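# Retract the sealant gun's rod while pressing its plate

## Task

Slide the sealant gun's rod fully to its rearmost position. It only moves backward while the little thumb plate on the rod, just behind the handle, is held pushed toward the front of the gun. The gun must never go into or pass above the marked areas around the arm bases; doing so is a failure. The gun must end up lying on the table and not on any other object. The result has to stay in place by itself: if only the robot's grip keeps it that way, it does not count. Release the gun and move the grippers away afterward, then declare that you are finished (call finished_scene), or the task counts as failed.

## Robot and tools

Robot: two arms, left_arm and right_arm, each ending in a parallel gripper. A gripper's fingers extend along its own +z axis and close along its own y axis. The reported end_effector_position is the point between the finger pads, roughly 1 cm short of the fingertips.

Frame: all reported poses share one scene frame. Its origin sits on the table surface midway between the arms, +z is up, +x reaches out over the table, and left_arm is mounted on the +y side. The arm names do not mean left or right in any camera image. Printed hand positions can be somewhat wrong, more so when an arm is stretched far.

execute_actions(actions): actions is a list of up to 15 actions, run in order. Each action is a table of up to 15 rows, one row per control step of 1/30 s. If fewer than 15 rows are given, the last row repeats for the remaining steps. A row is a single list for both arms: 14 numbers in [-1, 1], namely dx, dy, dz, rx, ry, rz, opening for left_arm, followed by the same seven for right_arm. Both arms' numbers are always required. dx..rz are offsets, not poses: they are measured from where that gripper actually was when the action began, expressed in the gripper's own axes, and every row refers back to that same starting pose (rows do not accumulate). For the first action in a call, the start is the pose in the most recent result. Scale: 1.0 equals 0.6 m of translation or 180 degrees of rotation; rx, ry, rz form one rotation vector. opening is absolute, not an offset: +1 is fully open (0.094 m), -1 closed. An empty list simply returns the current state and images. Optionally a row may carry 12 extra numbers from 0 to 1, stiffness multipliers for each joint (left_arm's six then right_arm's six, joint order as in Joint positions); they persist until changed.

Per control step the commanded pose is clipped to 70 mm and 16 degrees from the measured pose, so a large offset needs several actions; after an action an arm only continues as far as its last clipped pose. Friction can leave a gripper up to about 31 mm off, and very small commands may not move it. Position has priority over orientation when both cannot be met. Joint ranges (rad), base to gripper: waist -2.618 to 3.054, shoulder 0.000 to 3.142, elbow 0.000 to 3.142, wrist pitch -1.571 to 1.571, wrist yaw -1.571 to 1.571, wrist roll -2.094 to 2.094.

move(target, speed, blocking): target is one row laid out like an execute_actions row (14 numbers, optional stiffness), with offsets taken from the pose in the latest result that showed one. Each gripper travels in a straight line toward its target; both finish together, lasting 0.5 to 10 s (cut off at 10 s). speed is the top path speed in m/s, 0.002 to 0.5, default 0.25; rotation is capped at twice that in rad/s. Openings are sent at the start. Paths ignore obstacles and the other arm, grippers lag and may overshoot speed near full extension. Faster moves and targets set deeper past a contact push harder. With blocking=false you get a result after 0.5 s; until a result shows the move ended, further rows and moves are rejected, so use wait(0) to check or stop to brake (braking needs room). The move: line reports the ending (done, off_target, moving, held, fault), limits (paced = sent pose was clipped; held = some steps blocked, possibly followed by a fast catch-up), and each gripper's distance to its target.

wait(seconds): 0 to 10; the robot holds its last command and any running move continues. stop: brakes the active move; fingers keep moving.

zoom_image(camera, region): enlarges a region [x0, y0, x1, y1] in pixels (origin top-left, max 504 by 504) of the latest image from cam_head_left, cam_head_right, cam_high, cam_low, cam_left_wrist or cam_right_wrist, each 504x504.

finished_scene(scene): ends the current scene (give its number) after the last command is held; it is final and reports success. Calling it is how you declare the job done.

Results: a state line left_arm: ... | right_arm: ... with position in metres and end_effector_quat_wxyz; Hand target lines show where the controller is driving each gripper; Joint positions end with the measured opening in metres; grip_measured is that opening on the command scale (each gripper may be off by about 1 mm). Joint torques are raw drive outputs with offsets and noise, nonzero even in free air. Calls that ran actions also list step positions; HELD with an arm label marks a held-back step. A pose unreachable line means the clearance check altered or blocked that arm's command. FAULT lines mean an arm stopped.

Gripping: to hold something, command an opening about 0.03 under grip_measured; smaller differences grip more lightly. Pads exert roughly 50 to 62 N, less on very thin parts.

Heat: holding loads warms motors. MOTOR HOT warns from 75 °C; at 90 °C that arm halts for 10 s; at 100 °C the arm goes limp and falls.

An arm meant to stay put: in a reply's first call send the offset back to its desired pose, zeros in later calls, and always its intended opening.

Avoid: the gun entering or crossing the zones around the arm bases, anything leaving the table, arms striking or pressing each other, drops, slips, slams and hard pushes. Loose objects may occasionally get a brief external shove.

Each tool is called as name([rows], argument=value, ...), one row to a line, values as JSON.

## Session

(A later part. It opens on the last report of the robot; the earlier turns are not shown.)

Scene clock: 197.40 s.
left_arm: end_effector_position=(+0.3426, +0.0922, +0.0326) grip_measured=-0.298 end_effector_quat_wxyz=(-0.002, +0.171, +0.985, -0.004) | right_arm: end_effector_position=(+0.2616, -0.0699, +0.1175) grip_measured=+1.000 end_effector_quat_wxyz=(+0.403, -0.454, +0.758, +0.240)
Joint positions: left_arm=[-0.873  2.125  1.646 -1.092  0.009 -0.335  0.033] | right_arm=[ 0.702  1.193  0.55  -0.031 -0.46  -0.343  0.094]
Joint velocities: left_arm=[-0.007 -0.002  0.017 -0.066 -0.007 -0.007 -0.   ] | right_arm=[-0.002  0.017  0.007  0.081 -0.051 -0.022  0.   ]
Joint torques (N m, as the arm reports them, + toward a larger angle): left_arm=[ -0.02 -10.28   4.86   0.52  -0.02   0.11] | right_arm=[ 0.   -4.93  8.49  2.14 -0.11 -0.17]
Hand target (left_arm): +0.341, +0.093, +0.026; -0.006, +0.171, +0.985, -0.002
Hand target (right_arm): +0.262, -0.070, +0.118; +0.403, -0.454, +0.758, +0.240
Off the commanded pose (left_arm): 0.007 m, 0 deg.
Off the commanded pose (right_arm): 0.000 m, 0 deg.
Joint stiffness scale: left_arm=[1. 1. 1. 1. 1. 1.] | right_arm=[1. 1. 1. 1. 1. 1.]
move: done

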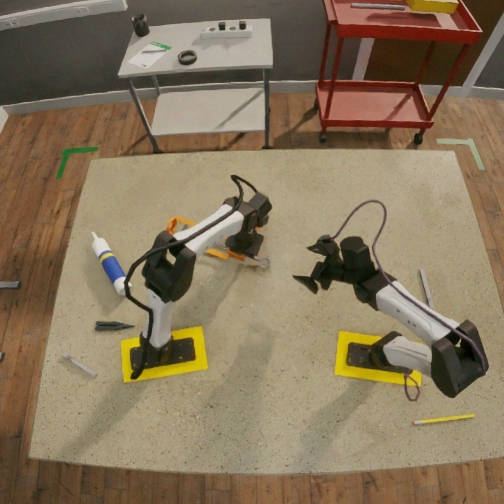

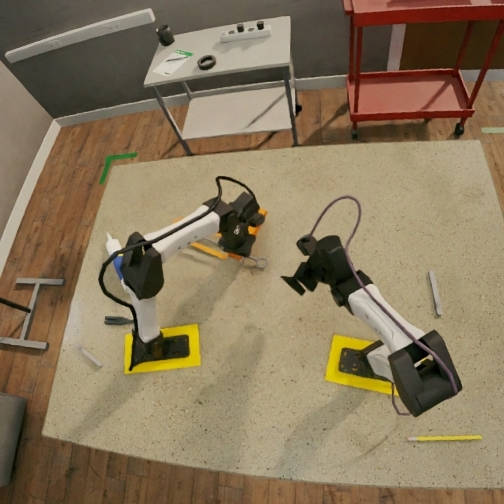

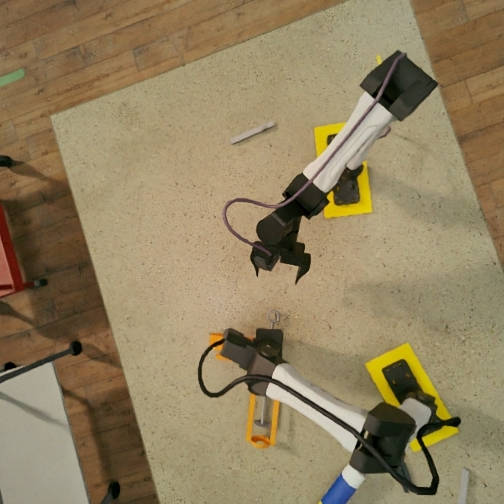

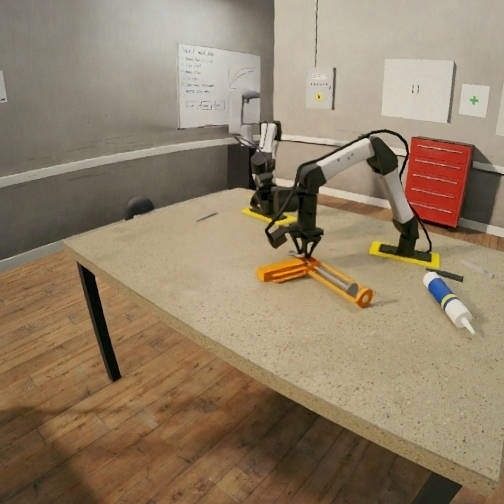

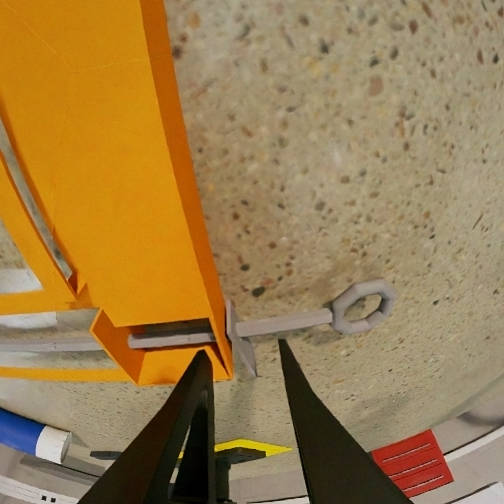

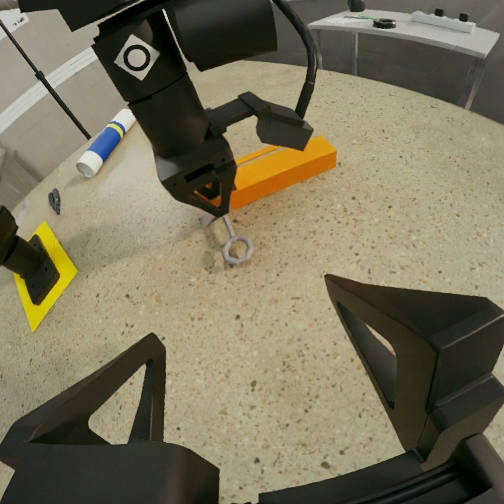

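move(target=[0.01,0.0,0.028,0,0,0,-0.3, 0,0,0,0,0,0,1], speed=0.03)

zoom_image(camera="cam_right_wrist", region=[130, 120, 300, 280])

Scene clock: 203.07 s.
left_arm: end_effector_position=(+0.3409, +0.0937, +0.0252) grip_measured=-0.298 end_effector_quat_wxyz=(+0.001, +0.171, +0.985, -0.005) | right_arm: end_effector_position=(+0.2616, -0.0699, +0.1175) grip_measured=+1.000 end_effector_quat_wxyz=(+0.403, -0.454, +0.758, +0.240)
Joint positions: left_arm=[-0.873  2.117  1.604 -1.051  0.009 -0.336  0.033] | right_arm=[ 0.702  1.193  0.55  -0.031 -0.46  -0.343  0.094]
Joint velocities: left_arm=[ 0.007 -0.007 -0.012 -0.037 -0.007 -0.022  0.001] | right_arm=[ 0.012 -0.007 -0.012  0.007 -0.066 -0.051  0.   ]
Joint torques (N m, as the arm reports them, + toward a larger angle): left_arm=[ -0.3  -10.36   3.85   0.64  -0.01   0.09] | right_arm=[ 0.03 -4.92  8.51  2.14 -0.11 -0.16]
Hand target (left_arm): +0.337, +0.094, +0.016; -0.002, +0.172, +0.985, -0.004
Hand target (right_arm): +0.262, -0.070, +0.118; +0.403, -0.454, +0.758, +0.240
Off the commanded pose (left_arm): 0.010 m, 0 deg.
Off the commanded pose (right_arm): 0.000 m, 0 deg.
Joint stiffness scale: left_arm=[1. 1. 1. 1. 1. 1.] | right_arm=[1. 1. 1. 1. 1. 1.]
move: done

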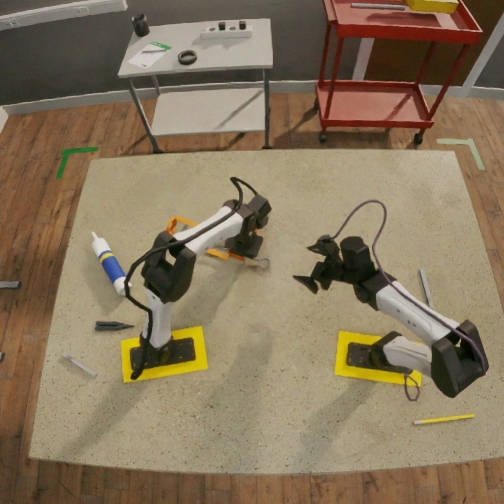

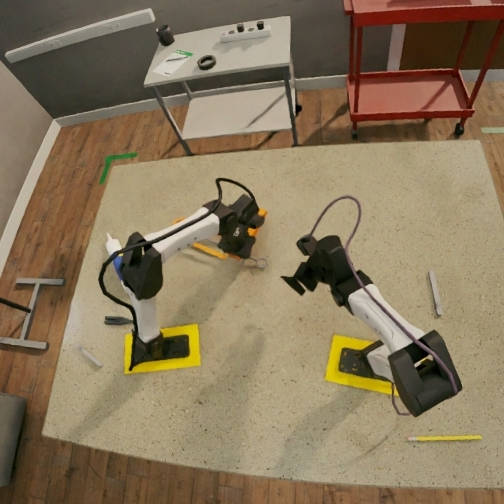

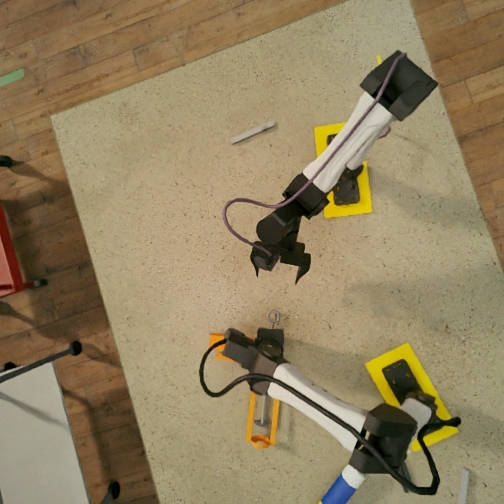

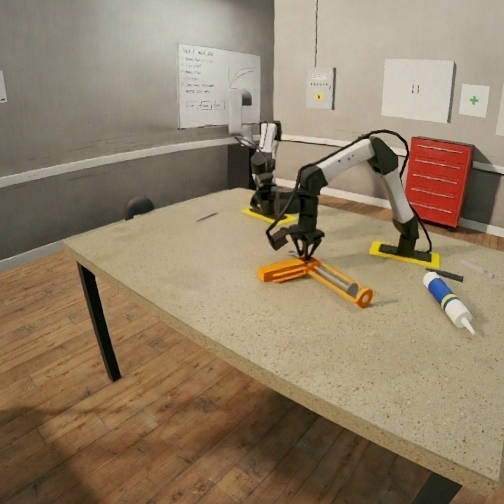

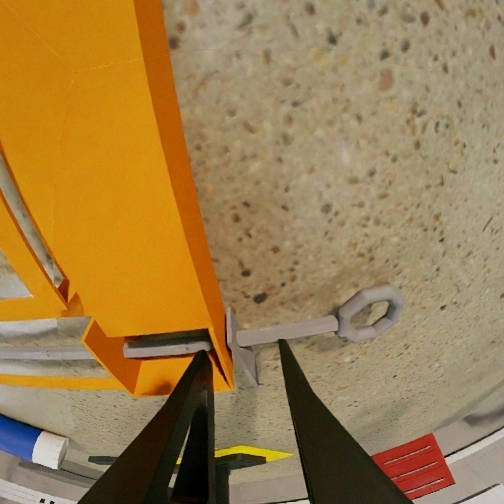

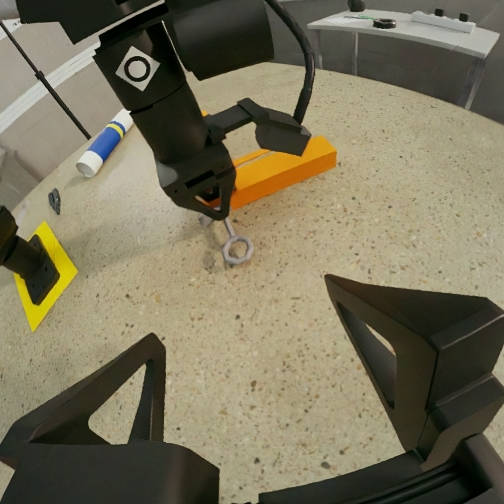

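Region (130, 120, 300, 280) of cam_right_wrist's 504x504 image, scaled by 2.965, with more detail than that image has; it fills the top 474 rows of this view, and the rest is white.

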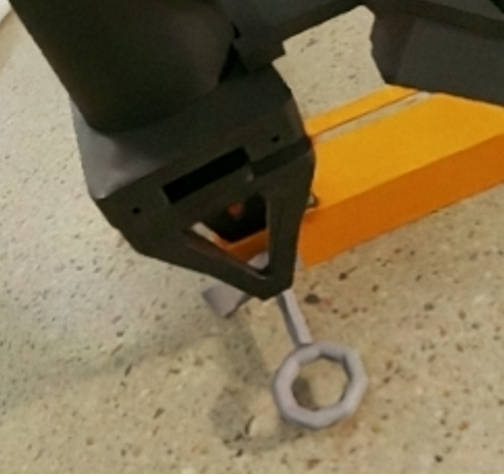

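move(target=[0,0,0,0,0,0,-1, 0,0,0,0,0,0,1], speed=0.03)

zoom_image(camera="cam_right_wrist", region=[130, 120, 300, 280])

Scene clock: 211.13 s.
left_arm: end_effector_position=(+0.3414, +0.0943, +0.0251) grip_measured=-0.919 end_effector_quat_wxyz=(+0.002, +0.171, +0.985, -0.004) | right_arm: end_effector_position=(+0.2616, -0.0699, +0.1175) grip_measured=+1.000 end_effector_quat_wxyz=(+0.403, -0.454, +0.758, +0.240)
Joint positions: left_arm=[-0.873  2.117  1.603 -1.05   0.005 -0.335  0.004] | right_arm=[ 0.702  1.193  0.55  -0.031 -0.46  -0.343  0.094]
Joint velocities: left_arm=[-0.022  0.002  0.017 -0.037 -0.051 -0.022  0.   ] | right_arm=[-0.002  0.012 -0.012 -0.022  0.007 -0.066  0.   ]
Joint torques (N m, as the arm reports them, + toward a larger angle): left_arm=[ -0.01 -10.67   6.19   0.4    0.01   0.1 ] | right_arm=[ 0.01 -4.92  8.49  2.15 -0.11 -0.17]
Hand target (left_arm): +0.341, +0.094, +0.025; +0.001, +0.171, +0.985, -0.005
Hand target (right_arm): +0.262, -0.070, +0.118; +0.403, -0.454, +0.758, +0.240
Off the commanded pose (left_arm): 0.001 m, 0 deg.
Off the commanded pose (right_arm): 0.000 m, 0 deg.
Joint stiffness scale: left_arm=[1. 1. 1. 1. 1. 1.] | right_arm=[1. 1. 1. 1. 1. 1.]
move: done

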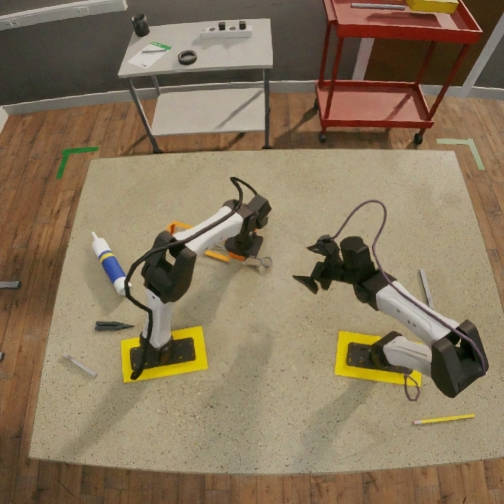

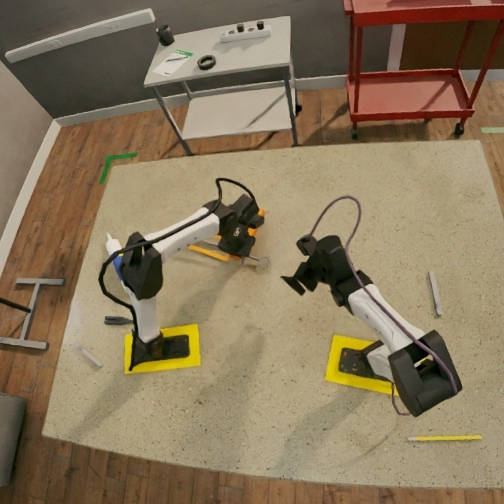

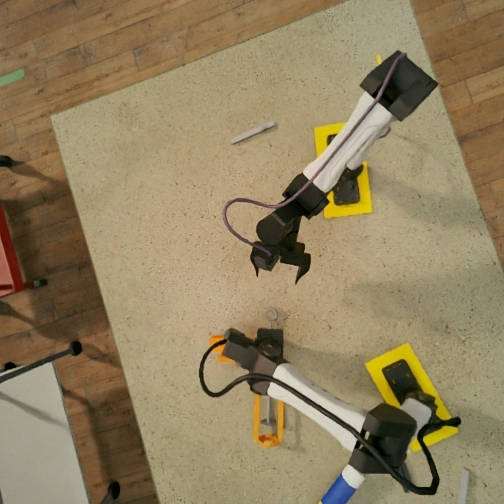

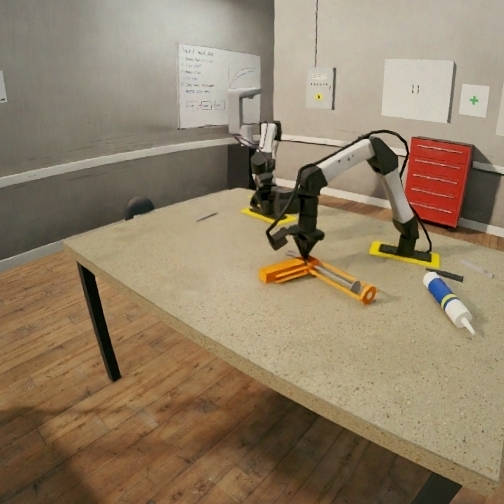

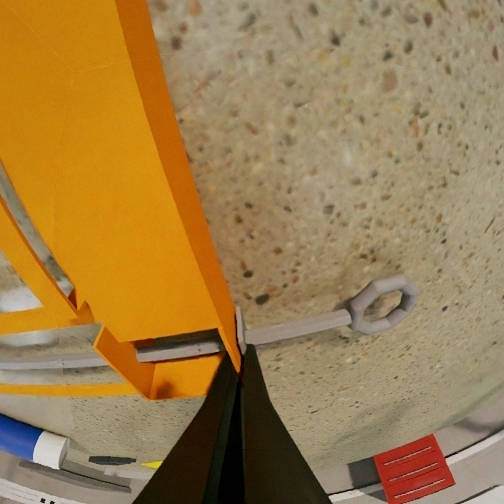

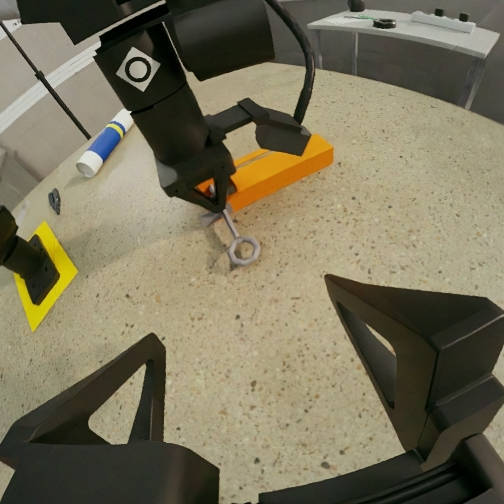

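Region (130, 120, 300, 280) of cam_right_wrist's 504x504 image, scaled by 2.965, with more detail than that image has; it fills the top 474 rows of this view, and the rest is white.

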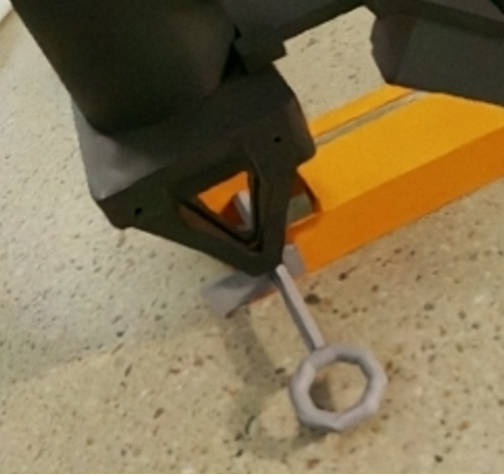

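zoom_image(camera="cam_left_wrist", region=[160, 280, 320, 420])

zoom_image(camera="cam_head_right", region=[190, 220, 290, 290])

Region (160, 280, 320, 420) of cam_left_wrist's 504x504 image, scaled by 3.150, with more detail than that image has; it fills the top 441 rows of this view, and the rest is white.

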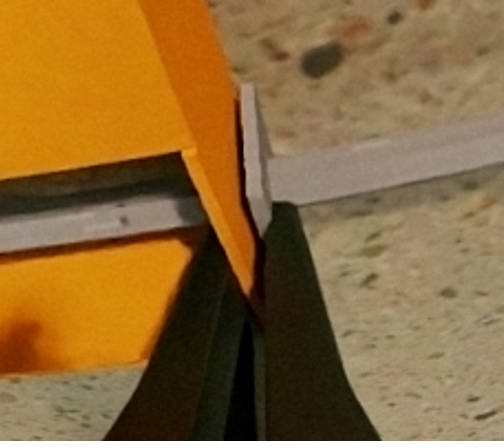

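Region (190, 220, 290, 290) of cam_head_right's 504x504 image, scaled by 5.040, with more detail than that image has; it fills the top 353 rows of this view, and the rest is white.

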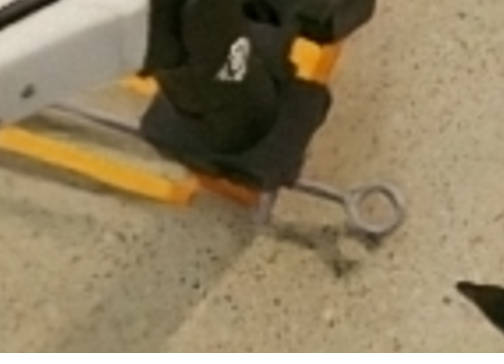

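move(target=[0,0,0,0,0,0,-1, 0.015,-0.024,0.175,0,0,0,0.35], speed=0.15)

Scene clock: 236.57 s.
left_arm: end_effector_position=(+0.3414, +0.0943, +0.0251) grip_measured=-0.919 end_effector_quat_wxyz=(+0.002, +0.171, +0.985, -0.004) | right_arm: end_effector_position=(+0.3101, -0.0110, +0.0554) grip_measured=+0.352 end_effector_quat_wxyz=(+0.402, -0.456, +0.757, +0.240)
Joint positions: left_arm=[-0.873  2.117  1.603 -1.05   0.005 -0.335  0.004] | right_arm=[ 0.798  1.681  0.652  0.376 -0.386 -0.285  0.064]
Joint velocities: left_arm=[-0.017 -0.002  0.007 -0.051  0.007 -0.007  0.   ] | right_arm=[-0.022 -0.007 -0.027 -0.007  0.051 -0.037 -0.   ]
Joint torques (N m, as the arm reports them, + toward a larger angle): left_arm=[  0.02 -10.66   6.18   0.41  -0.02   0.12] | right_arm=[ 0.75 -6.77  8.8   2.27  0.   -0.08]
Hand target (left_arm): +0.341, +0.094, +0.025; +0.002, +0.171, +0.985, -0.004
Hand target (right_arm): +0.315, -0.006, +0.054; +0.403, -0.454, +0.758, +0.239
Off the commanded pose (left_arm): 0.000 m, 0 deg.
Off the commanded pose (right_arm): 0.008 m, 0 deg.
Joint stiffness scale: left_arm=[1. 1. 1. 1. 1. 1.] | right_arm=[1. 1. 1. 1. 1. 1.]
move: done

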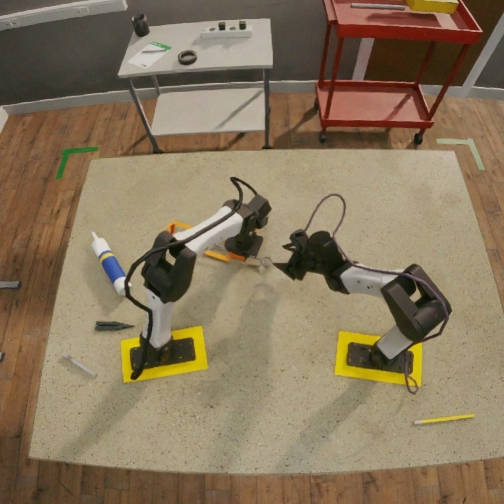

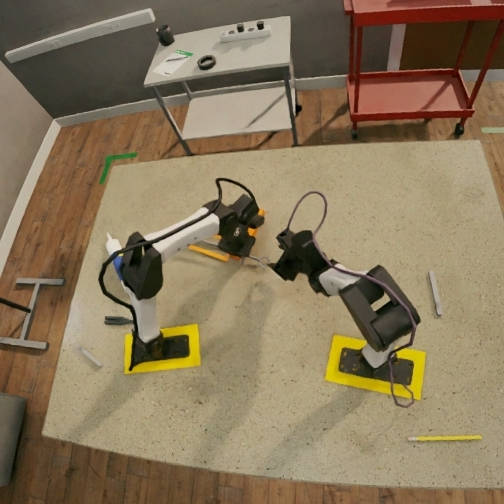

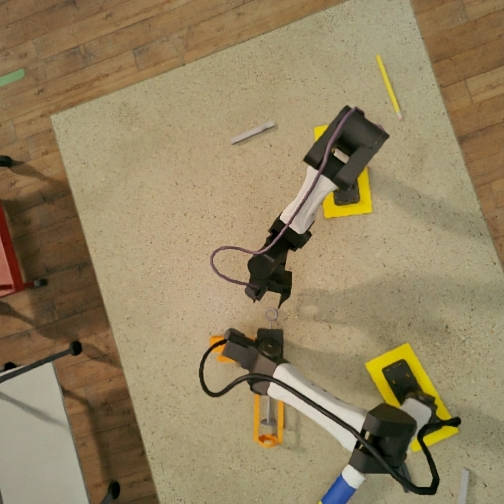

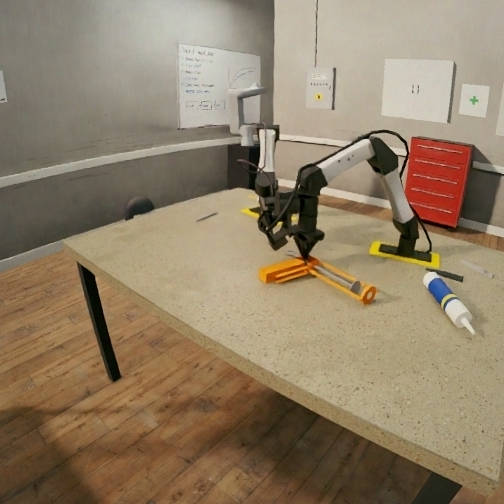

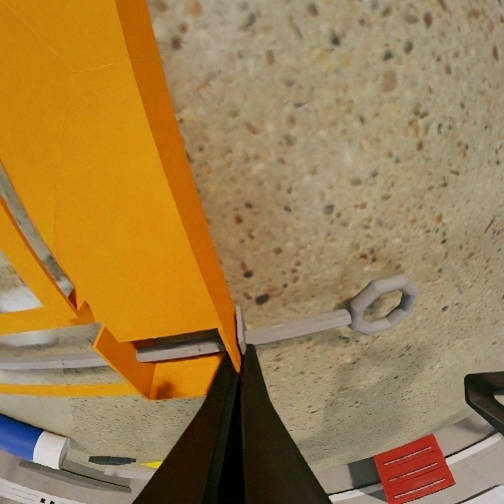

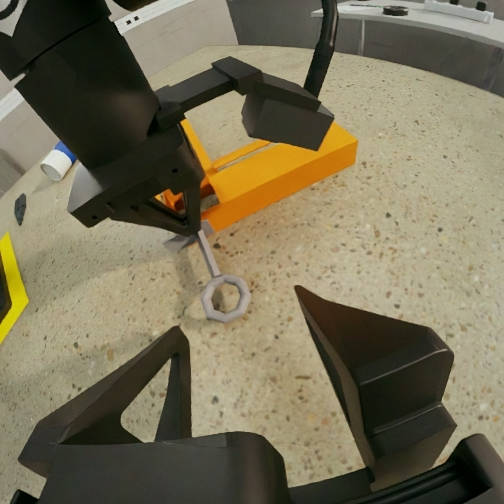

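move(target=[0,0,0,0,0,0,-1, 0.027,0.008,0.07,0,0,0,0.35], speed=0.06)

Scene clock: 249.30 s.
left_arm: end_effector_position=(+0.3414, +0.0943, +0.0251) grip_measured=-0.919 end_effector_quat_wxyz=(+0.002, +0.171, +0.985, -0.004) | right_arm: end_effector_position=(+0.3147, +0.0081, +0.0214) grip_measured=+0.352 end_effector_quat_wxyz=(+0.400, -0.459, +0.756, +0.240)
Joint positions: left_arm=[-0.873  2.117  1.603 -1.05   0.005 -0.335  0.004] | right_arm=[ 0.839  1.853  0.672  0.535 -0.356 -0.263  0.064]
Joint velocities: left_arm=[ 0.007 -0.032 -0.007  0.007  0.022  0.007 -0.   ] | right_arm=[-0.007 -0.002 -0.007  0.037 -0.037  0.022  0.001]
Joint torques (N m, as the arm reports them, + toward a larger angle): left_arm=[  0.05 -10.67   6.19   0.41  -0.02   0.12] | right_arm=[ 0.75 -7.98  8.05  2.29  0.02 -0.08]
Hand target (left_arm): +0.341, +0.094, +0.025; +0.002, +0.171, +0.985, -0.004
Hand target (right_arm): +0.319, +0.013, +0.019; +0.402, -0.457, +0.757, +0.239
Off the commanded pose (left_arm): 0.000 m, 0 deg.
Off the commanded pose (right_arm): 0.007 m, 0 deg.
Joint stiffness scale: left_arm=[1. 1. 1. 1. 1. 1.] | right_arm=[1. 1. 1. 1. 1. 1.]
move: done

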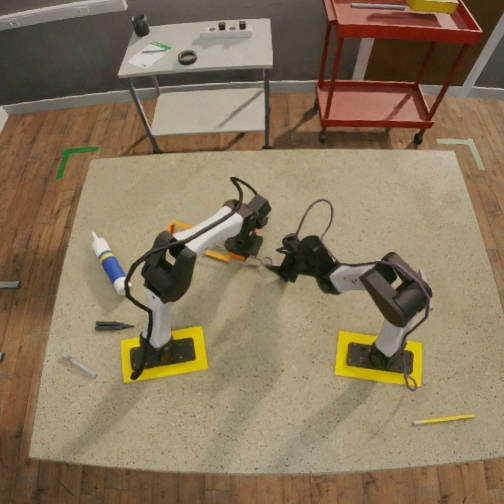

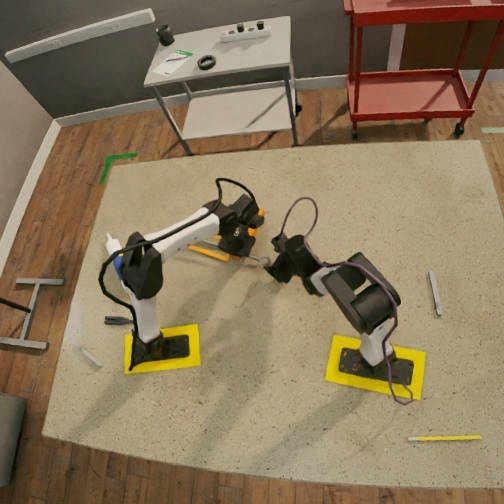

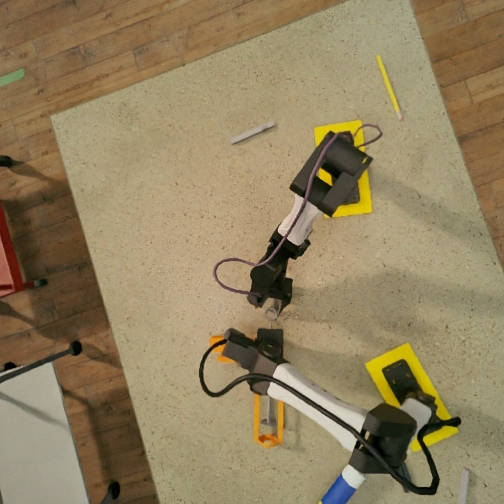

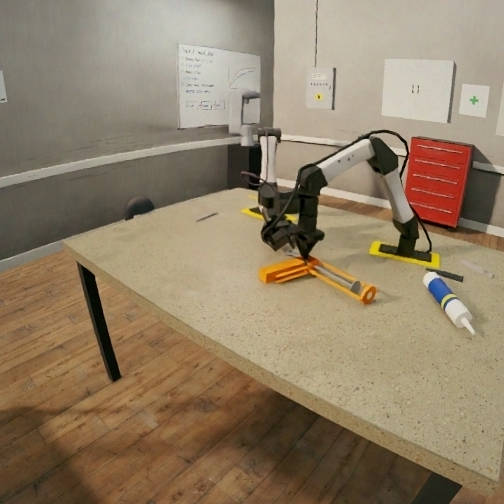

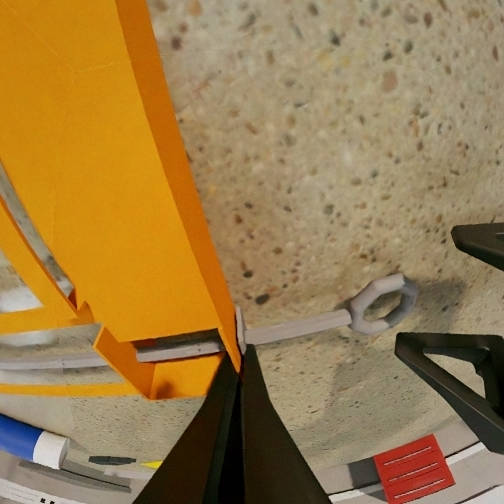

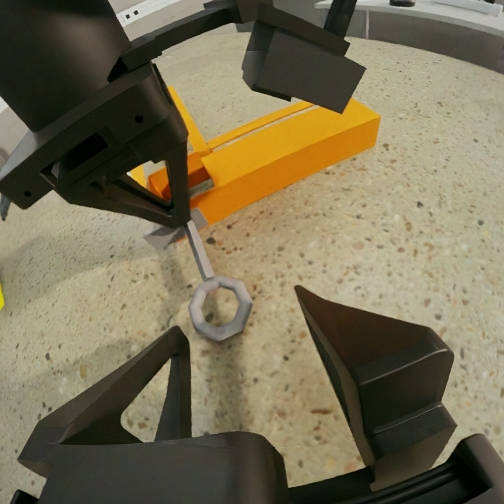

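zoom_image(camera="cam_head_right", region=[220, 230, 310, 295])

zoom_image(camera="cam_high", region=[230, 270, 320, 350])

zoom_image(camera="cam_head_left", region=[220, 230, 310, 295])

Region (220, 230, 310, 295) of cam_head_right's 504x504 image, scaled by 5.600, with more detail than that image has.

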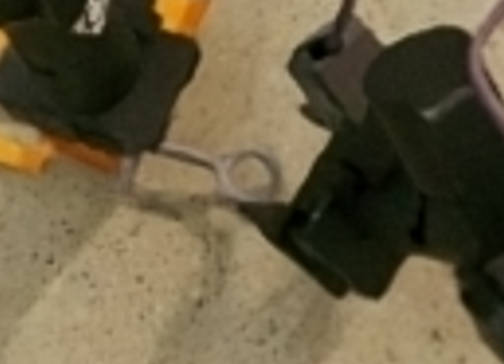

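Region (230, 270, 320, 350) of cam_high's 504x504 image, scaled by 5.600, with more detail than that image has.

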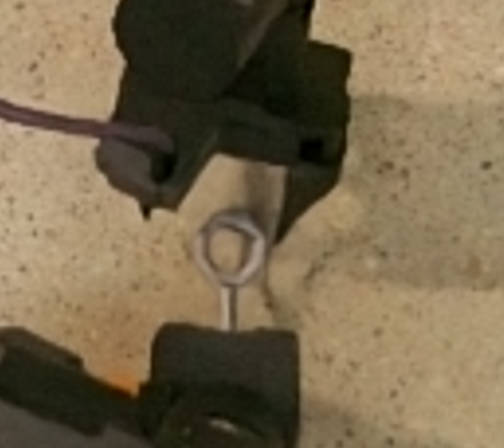

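Region (220, 230, 310, 295) of cam_head_left's 504x504 image, scaled by 5.600, with more detail than that image has.

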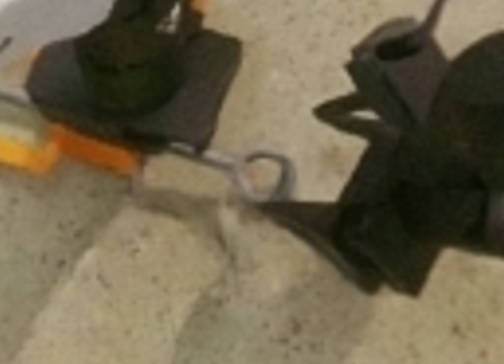

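move(target=[0,0,0,0,0,0,-1, -0.014,0.02,0.045,0,0,0,0.35], speed=0.04)

zoom_image(camera="cam_high", region=[230, 270, 320, 350])

zoom_image(camera="cam_head_left", region=[220, 230, 310, 295])

Scene clock: 269.23 s.
left_arm: end_effector_position=(+0.3414, +0.0943, +0.0251) grip_measured=-0.919 end_effector_quat_wxyz=(+0.002, +0.171, +0.985, -0.004) | right_arm: end_effector_position=(+0.3129, +0.0318, +0.0159) grip_measured=+0.352 end_effector_quat_wxyz=(+0.398, -0.463, +0.755, +0.240)
Joint positions: left_arm=[-0.873  2.117  1.603 -1.05   0.005 -0.335  0.004] | right_arm=[ 0.9    1.912  0.725  0.549 -0.312 -0.232  0.064]
Joint velocities: left_arm=[-0.002 -0.012 -0.012  0.007 -0.022  0.037 -0.001] | right_arm=[-0.007 -0.002 -0.007  0.051 -0.051  0.081 -0.001]
Joint torques (N m, as the arm reports them, + toward a larger angle): left_arm=[  0.03 -10.66   6.19   0.41  -0.03   0.12] | right_arm=[ 0.7  -8.62  8.03  2.3   0.   -0.04]
Hand target (left_arm): +0.341, +0.094, +0.025; +0.002, +0.171, +0.985, -0.004
Hand target (right_arm): +0.317, +0.037, +0.013; +0.400, -0.460, +0.756, +0.239
Off the commanded pose (left_arm): 0.000 m, 0 deg.
Off the commanded pose (right_arm): 0.007 m, 1 deg.
Joint stiffness scale: left_arm=[1. 1. 1. 1. 1. 1.] | right_arm=[1. 1. 1. 1. 1. 1.]
move: done

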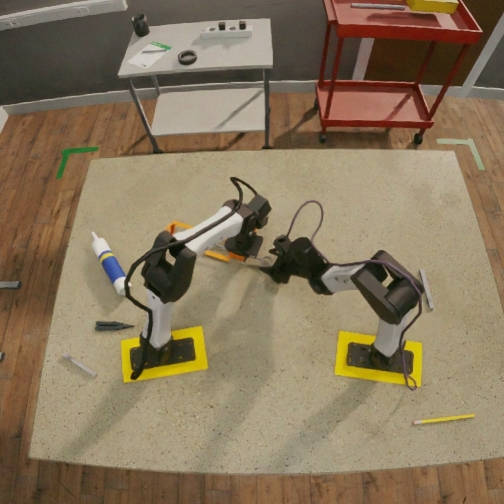

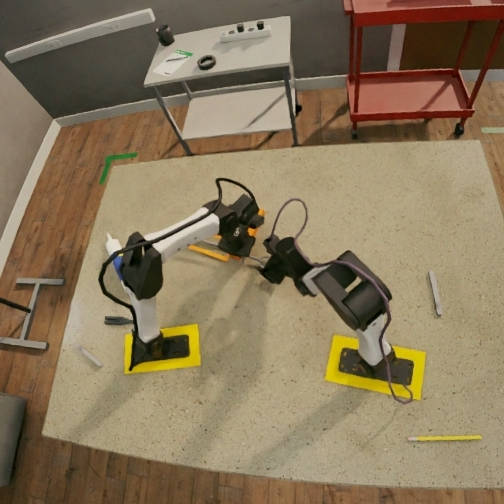

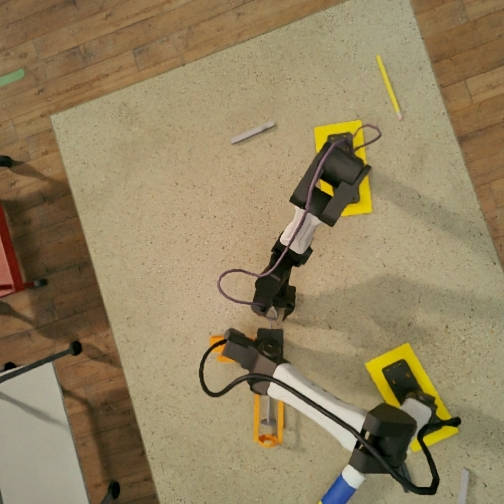

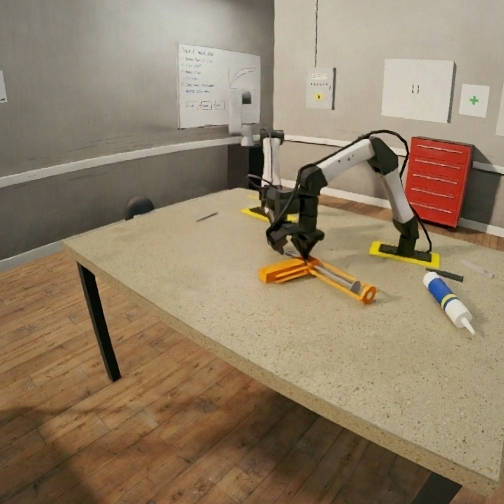

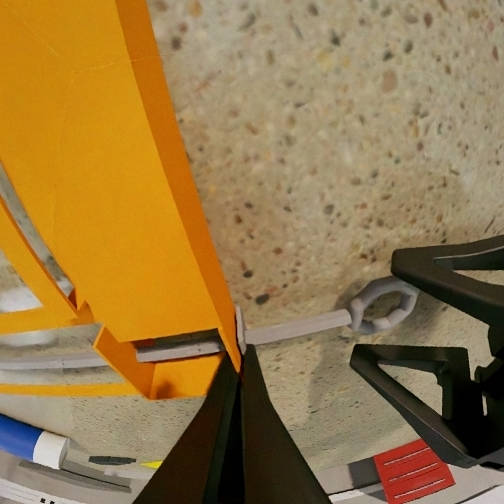

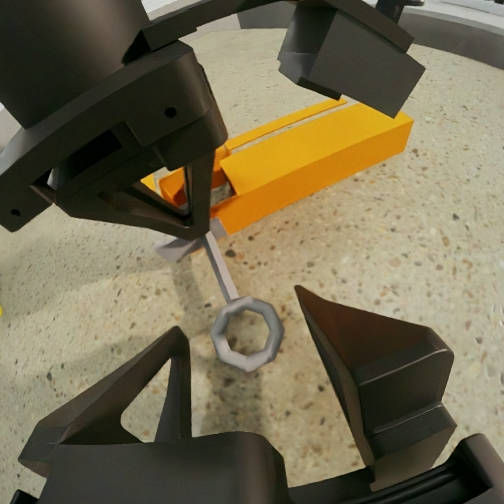

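Region (230, 270, 320, 350) of cam_high's 504x504 image, scaled by 5.600, with more detail than that image has.

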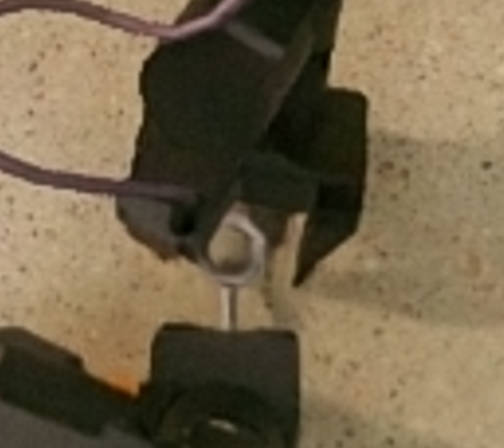

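Region (220, 230, 310, 295) of cam_head_left's 504x504 image, scaled by 5.600, with more detail than that image has.

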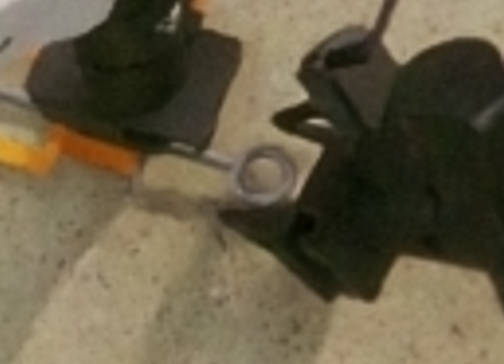

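move(target=[0,0,0,0,0,0,-1, 0,0,0,0,0,0,-0.45], speed=0.04)

Scene clock: 276.50 s.
left_arm: end_effector_position=(+0.3414, +0.0945, +0.0251) grip_measured=-0.919 end_effector_quat_wxyz=(+0.002, +0.171, +0.985, -0.003) | right_arm: end_effector_position=(+0.3137, +0.0355, +0.0215) grip_measured=-0.448 end_effector_quat_wxyz=(+0.409, -0.466, +0.745, +0.245)
Joint positions: left_arm=[-0.873  2.117  1.603 -1.05   0.004 -0.335  0.004] | right_arm=[ 0.902  1.911  0.725  0.573 -0.321 -0.238  0.026]
Joint velocities: left_arm=[ 0.007 -0.002  0.012  0.051  0.066  0.022 -0.001] | right_arm=[-0.002 -0.002  0.002  0.051 -0.037 -0.007  0.   ]
Joint torques (N m, as the arm reports them, + toward a larger angle): left_arm=[  0.01 -10.67   6.17   0.42  -0.01   0.12] | right_arm=[ -0.14 -11.15   6.28   2.     0.01  -0.1 ]
Hand target (left_arm): +0.341, +0.094, +0.025; +0.002, +0.171, +0.985, -0.004
Hand target (right_arm): +0.313, +0.032, +0.016; +0.398, -0.463, +0.754, +0.240
Off the commanded pose (left_arm): 0.000 m, 0 deg.
Off the commanded pose (right_arm): 0.007 m, 2 deg.
Joint stiffness scale: left_arm=[1. 1. 1. 1. 1. 1.] | right_arm=[1. 1. 1. 1. 1. 1.]
move: done

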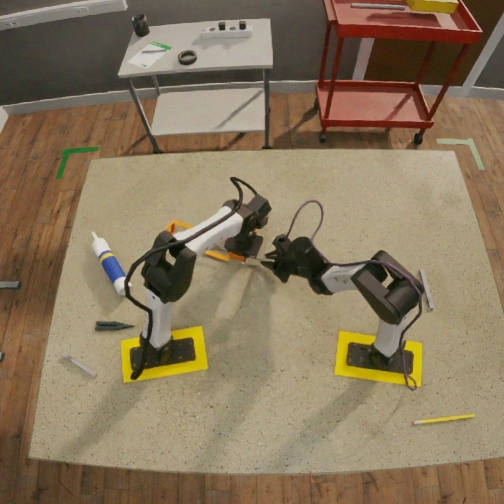

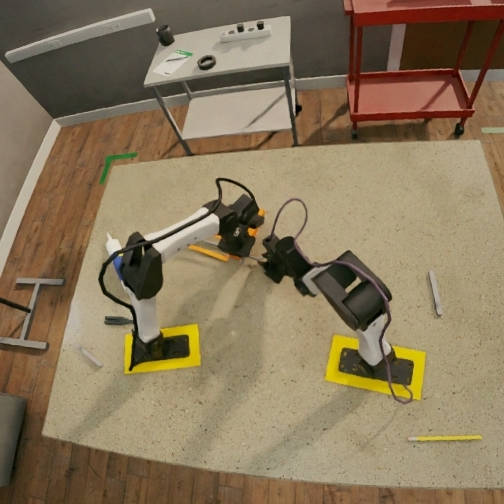

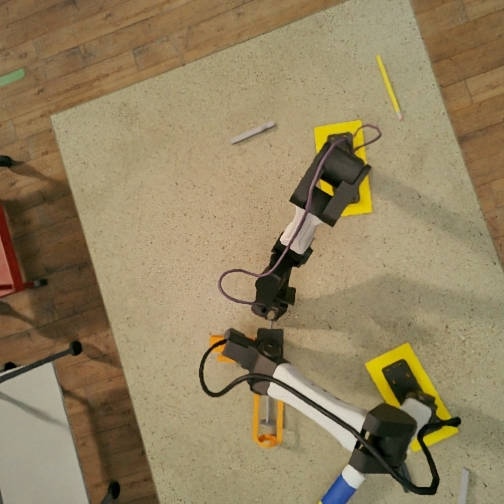

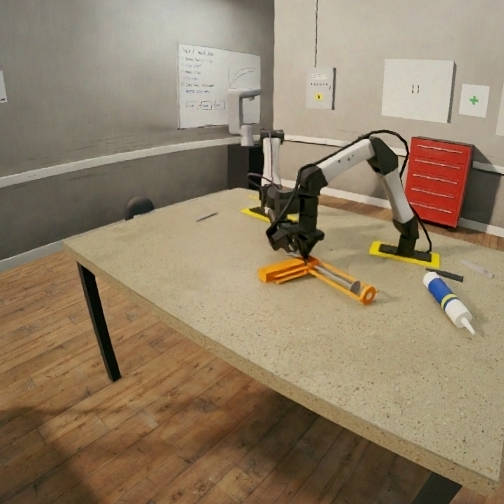

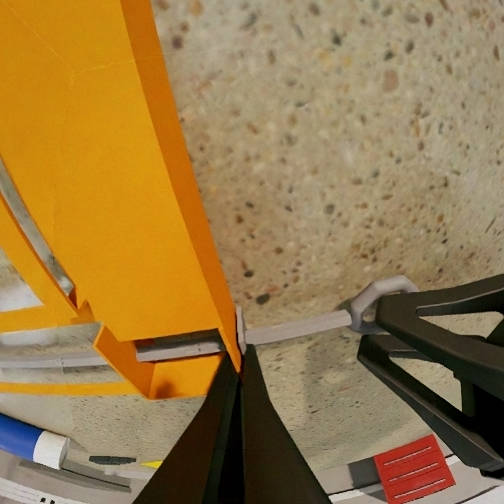

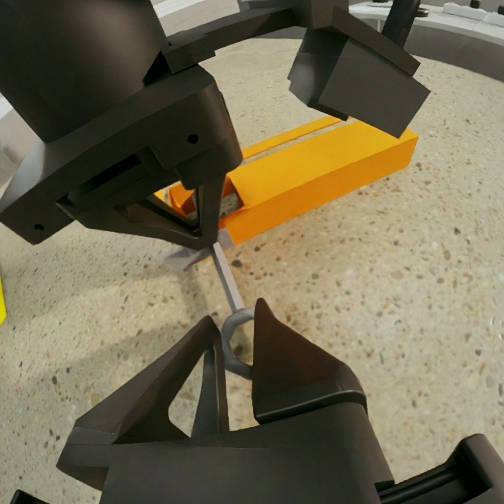

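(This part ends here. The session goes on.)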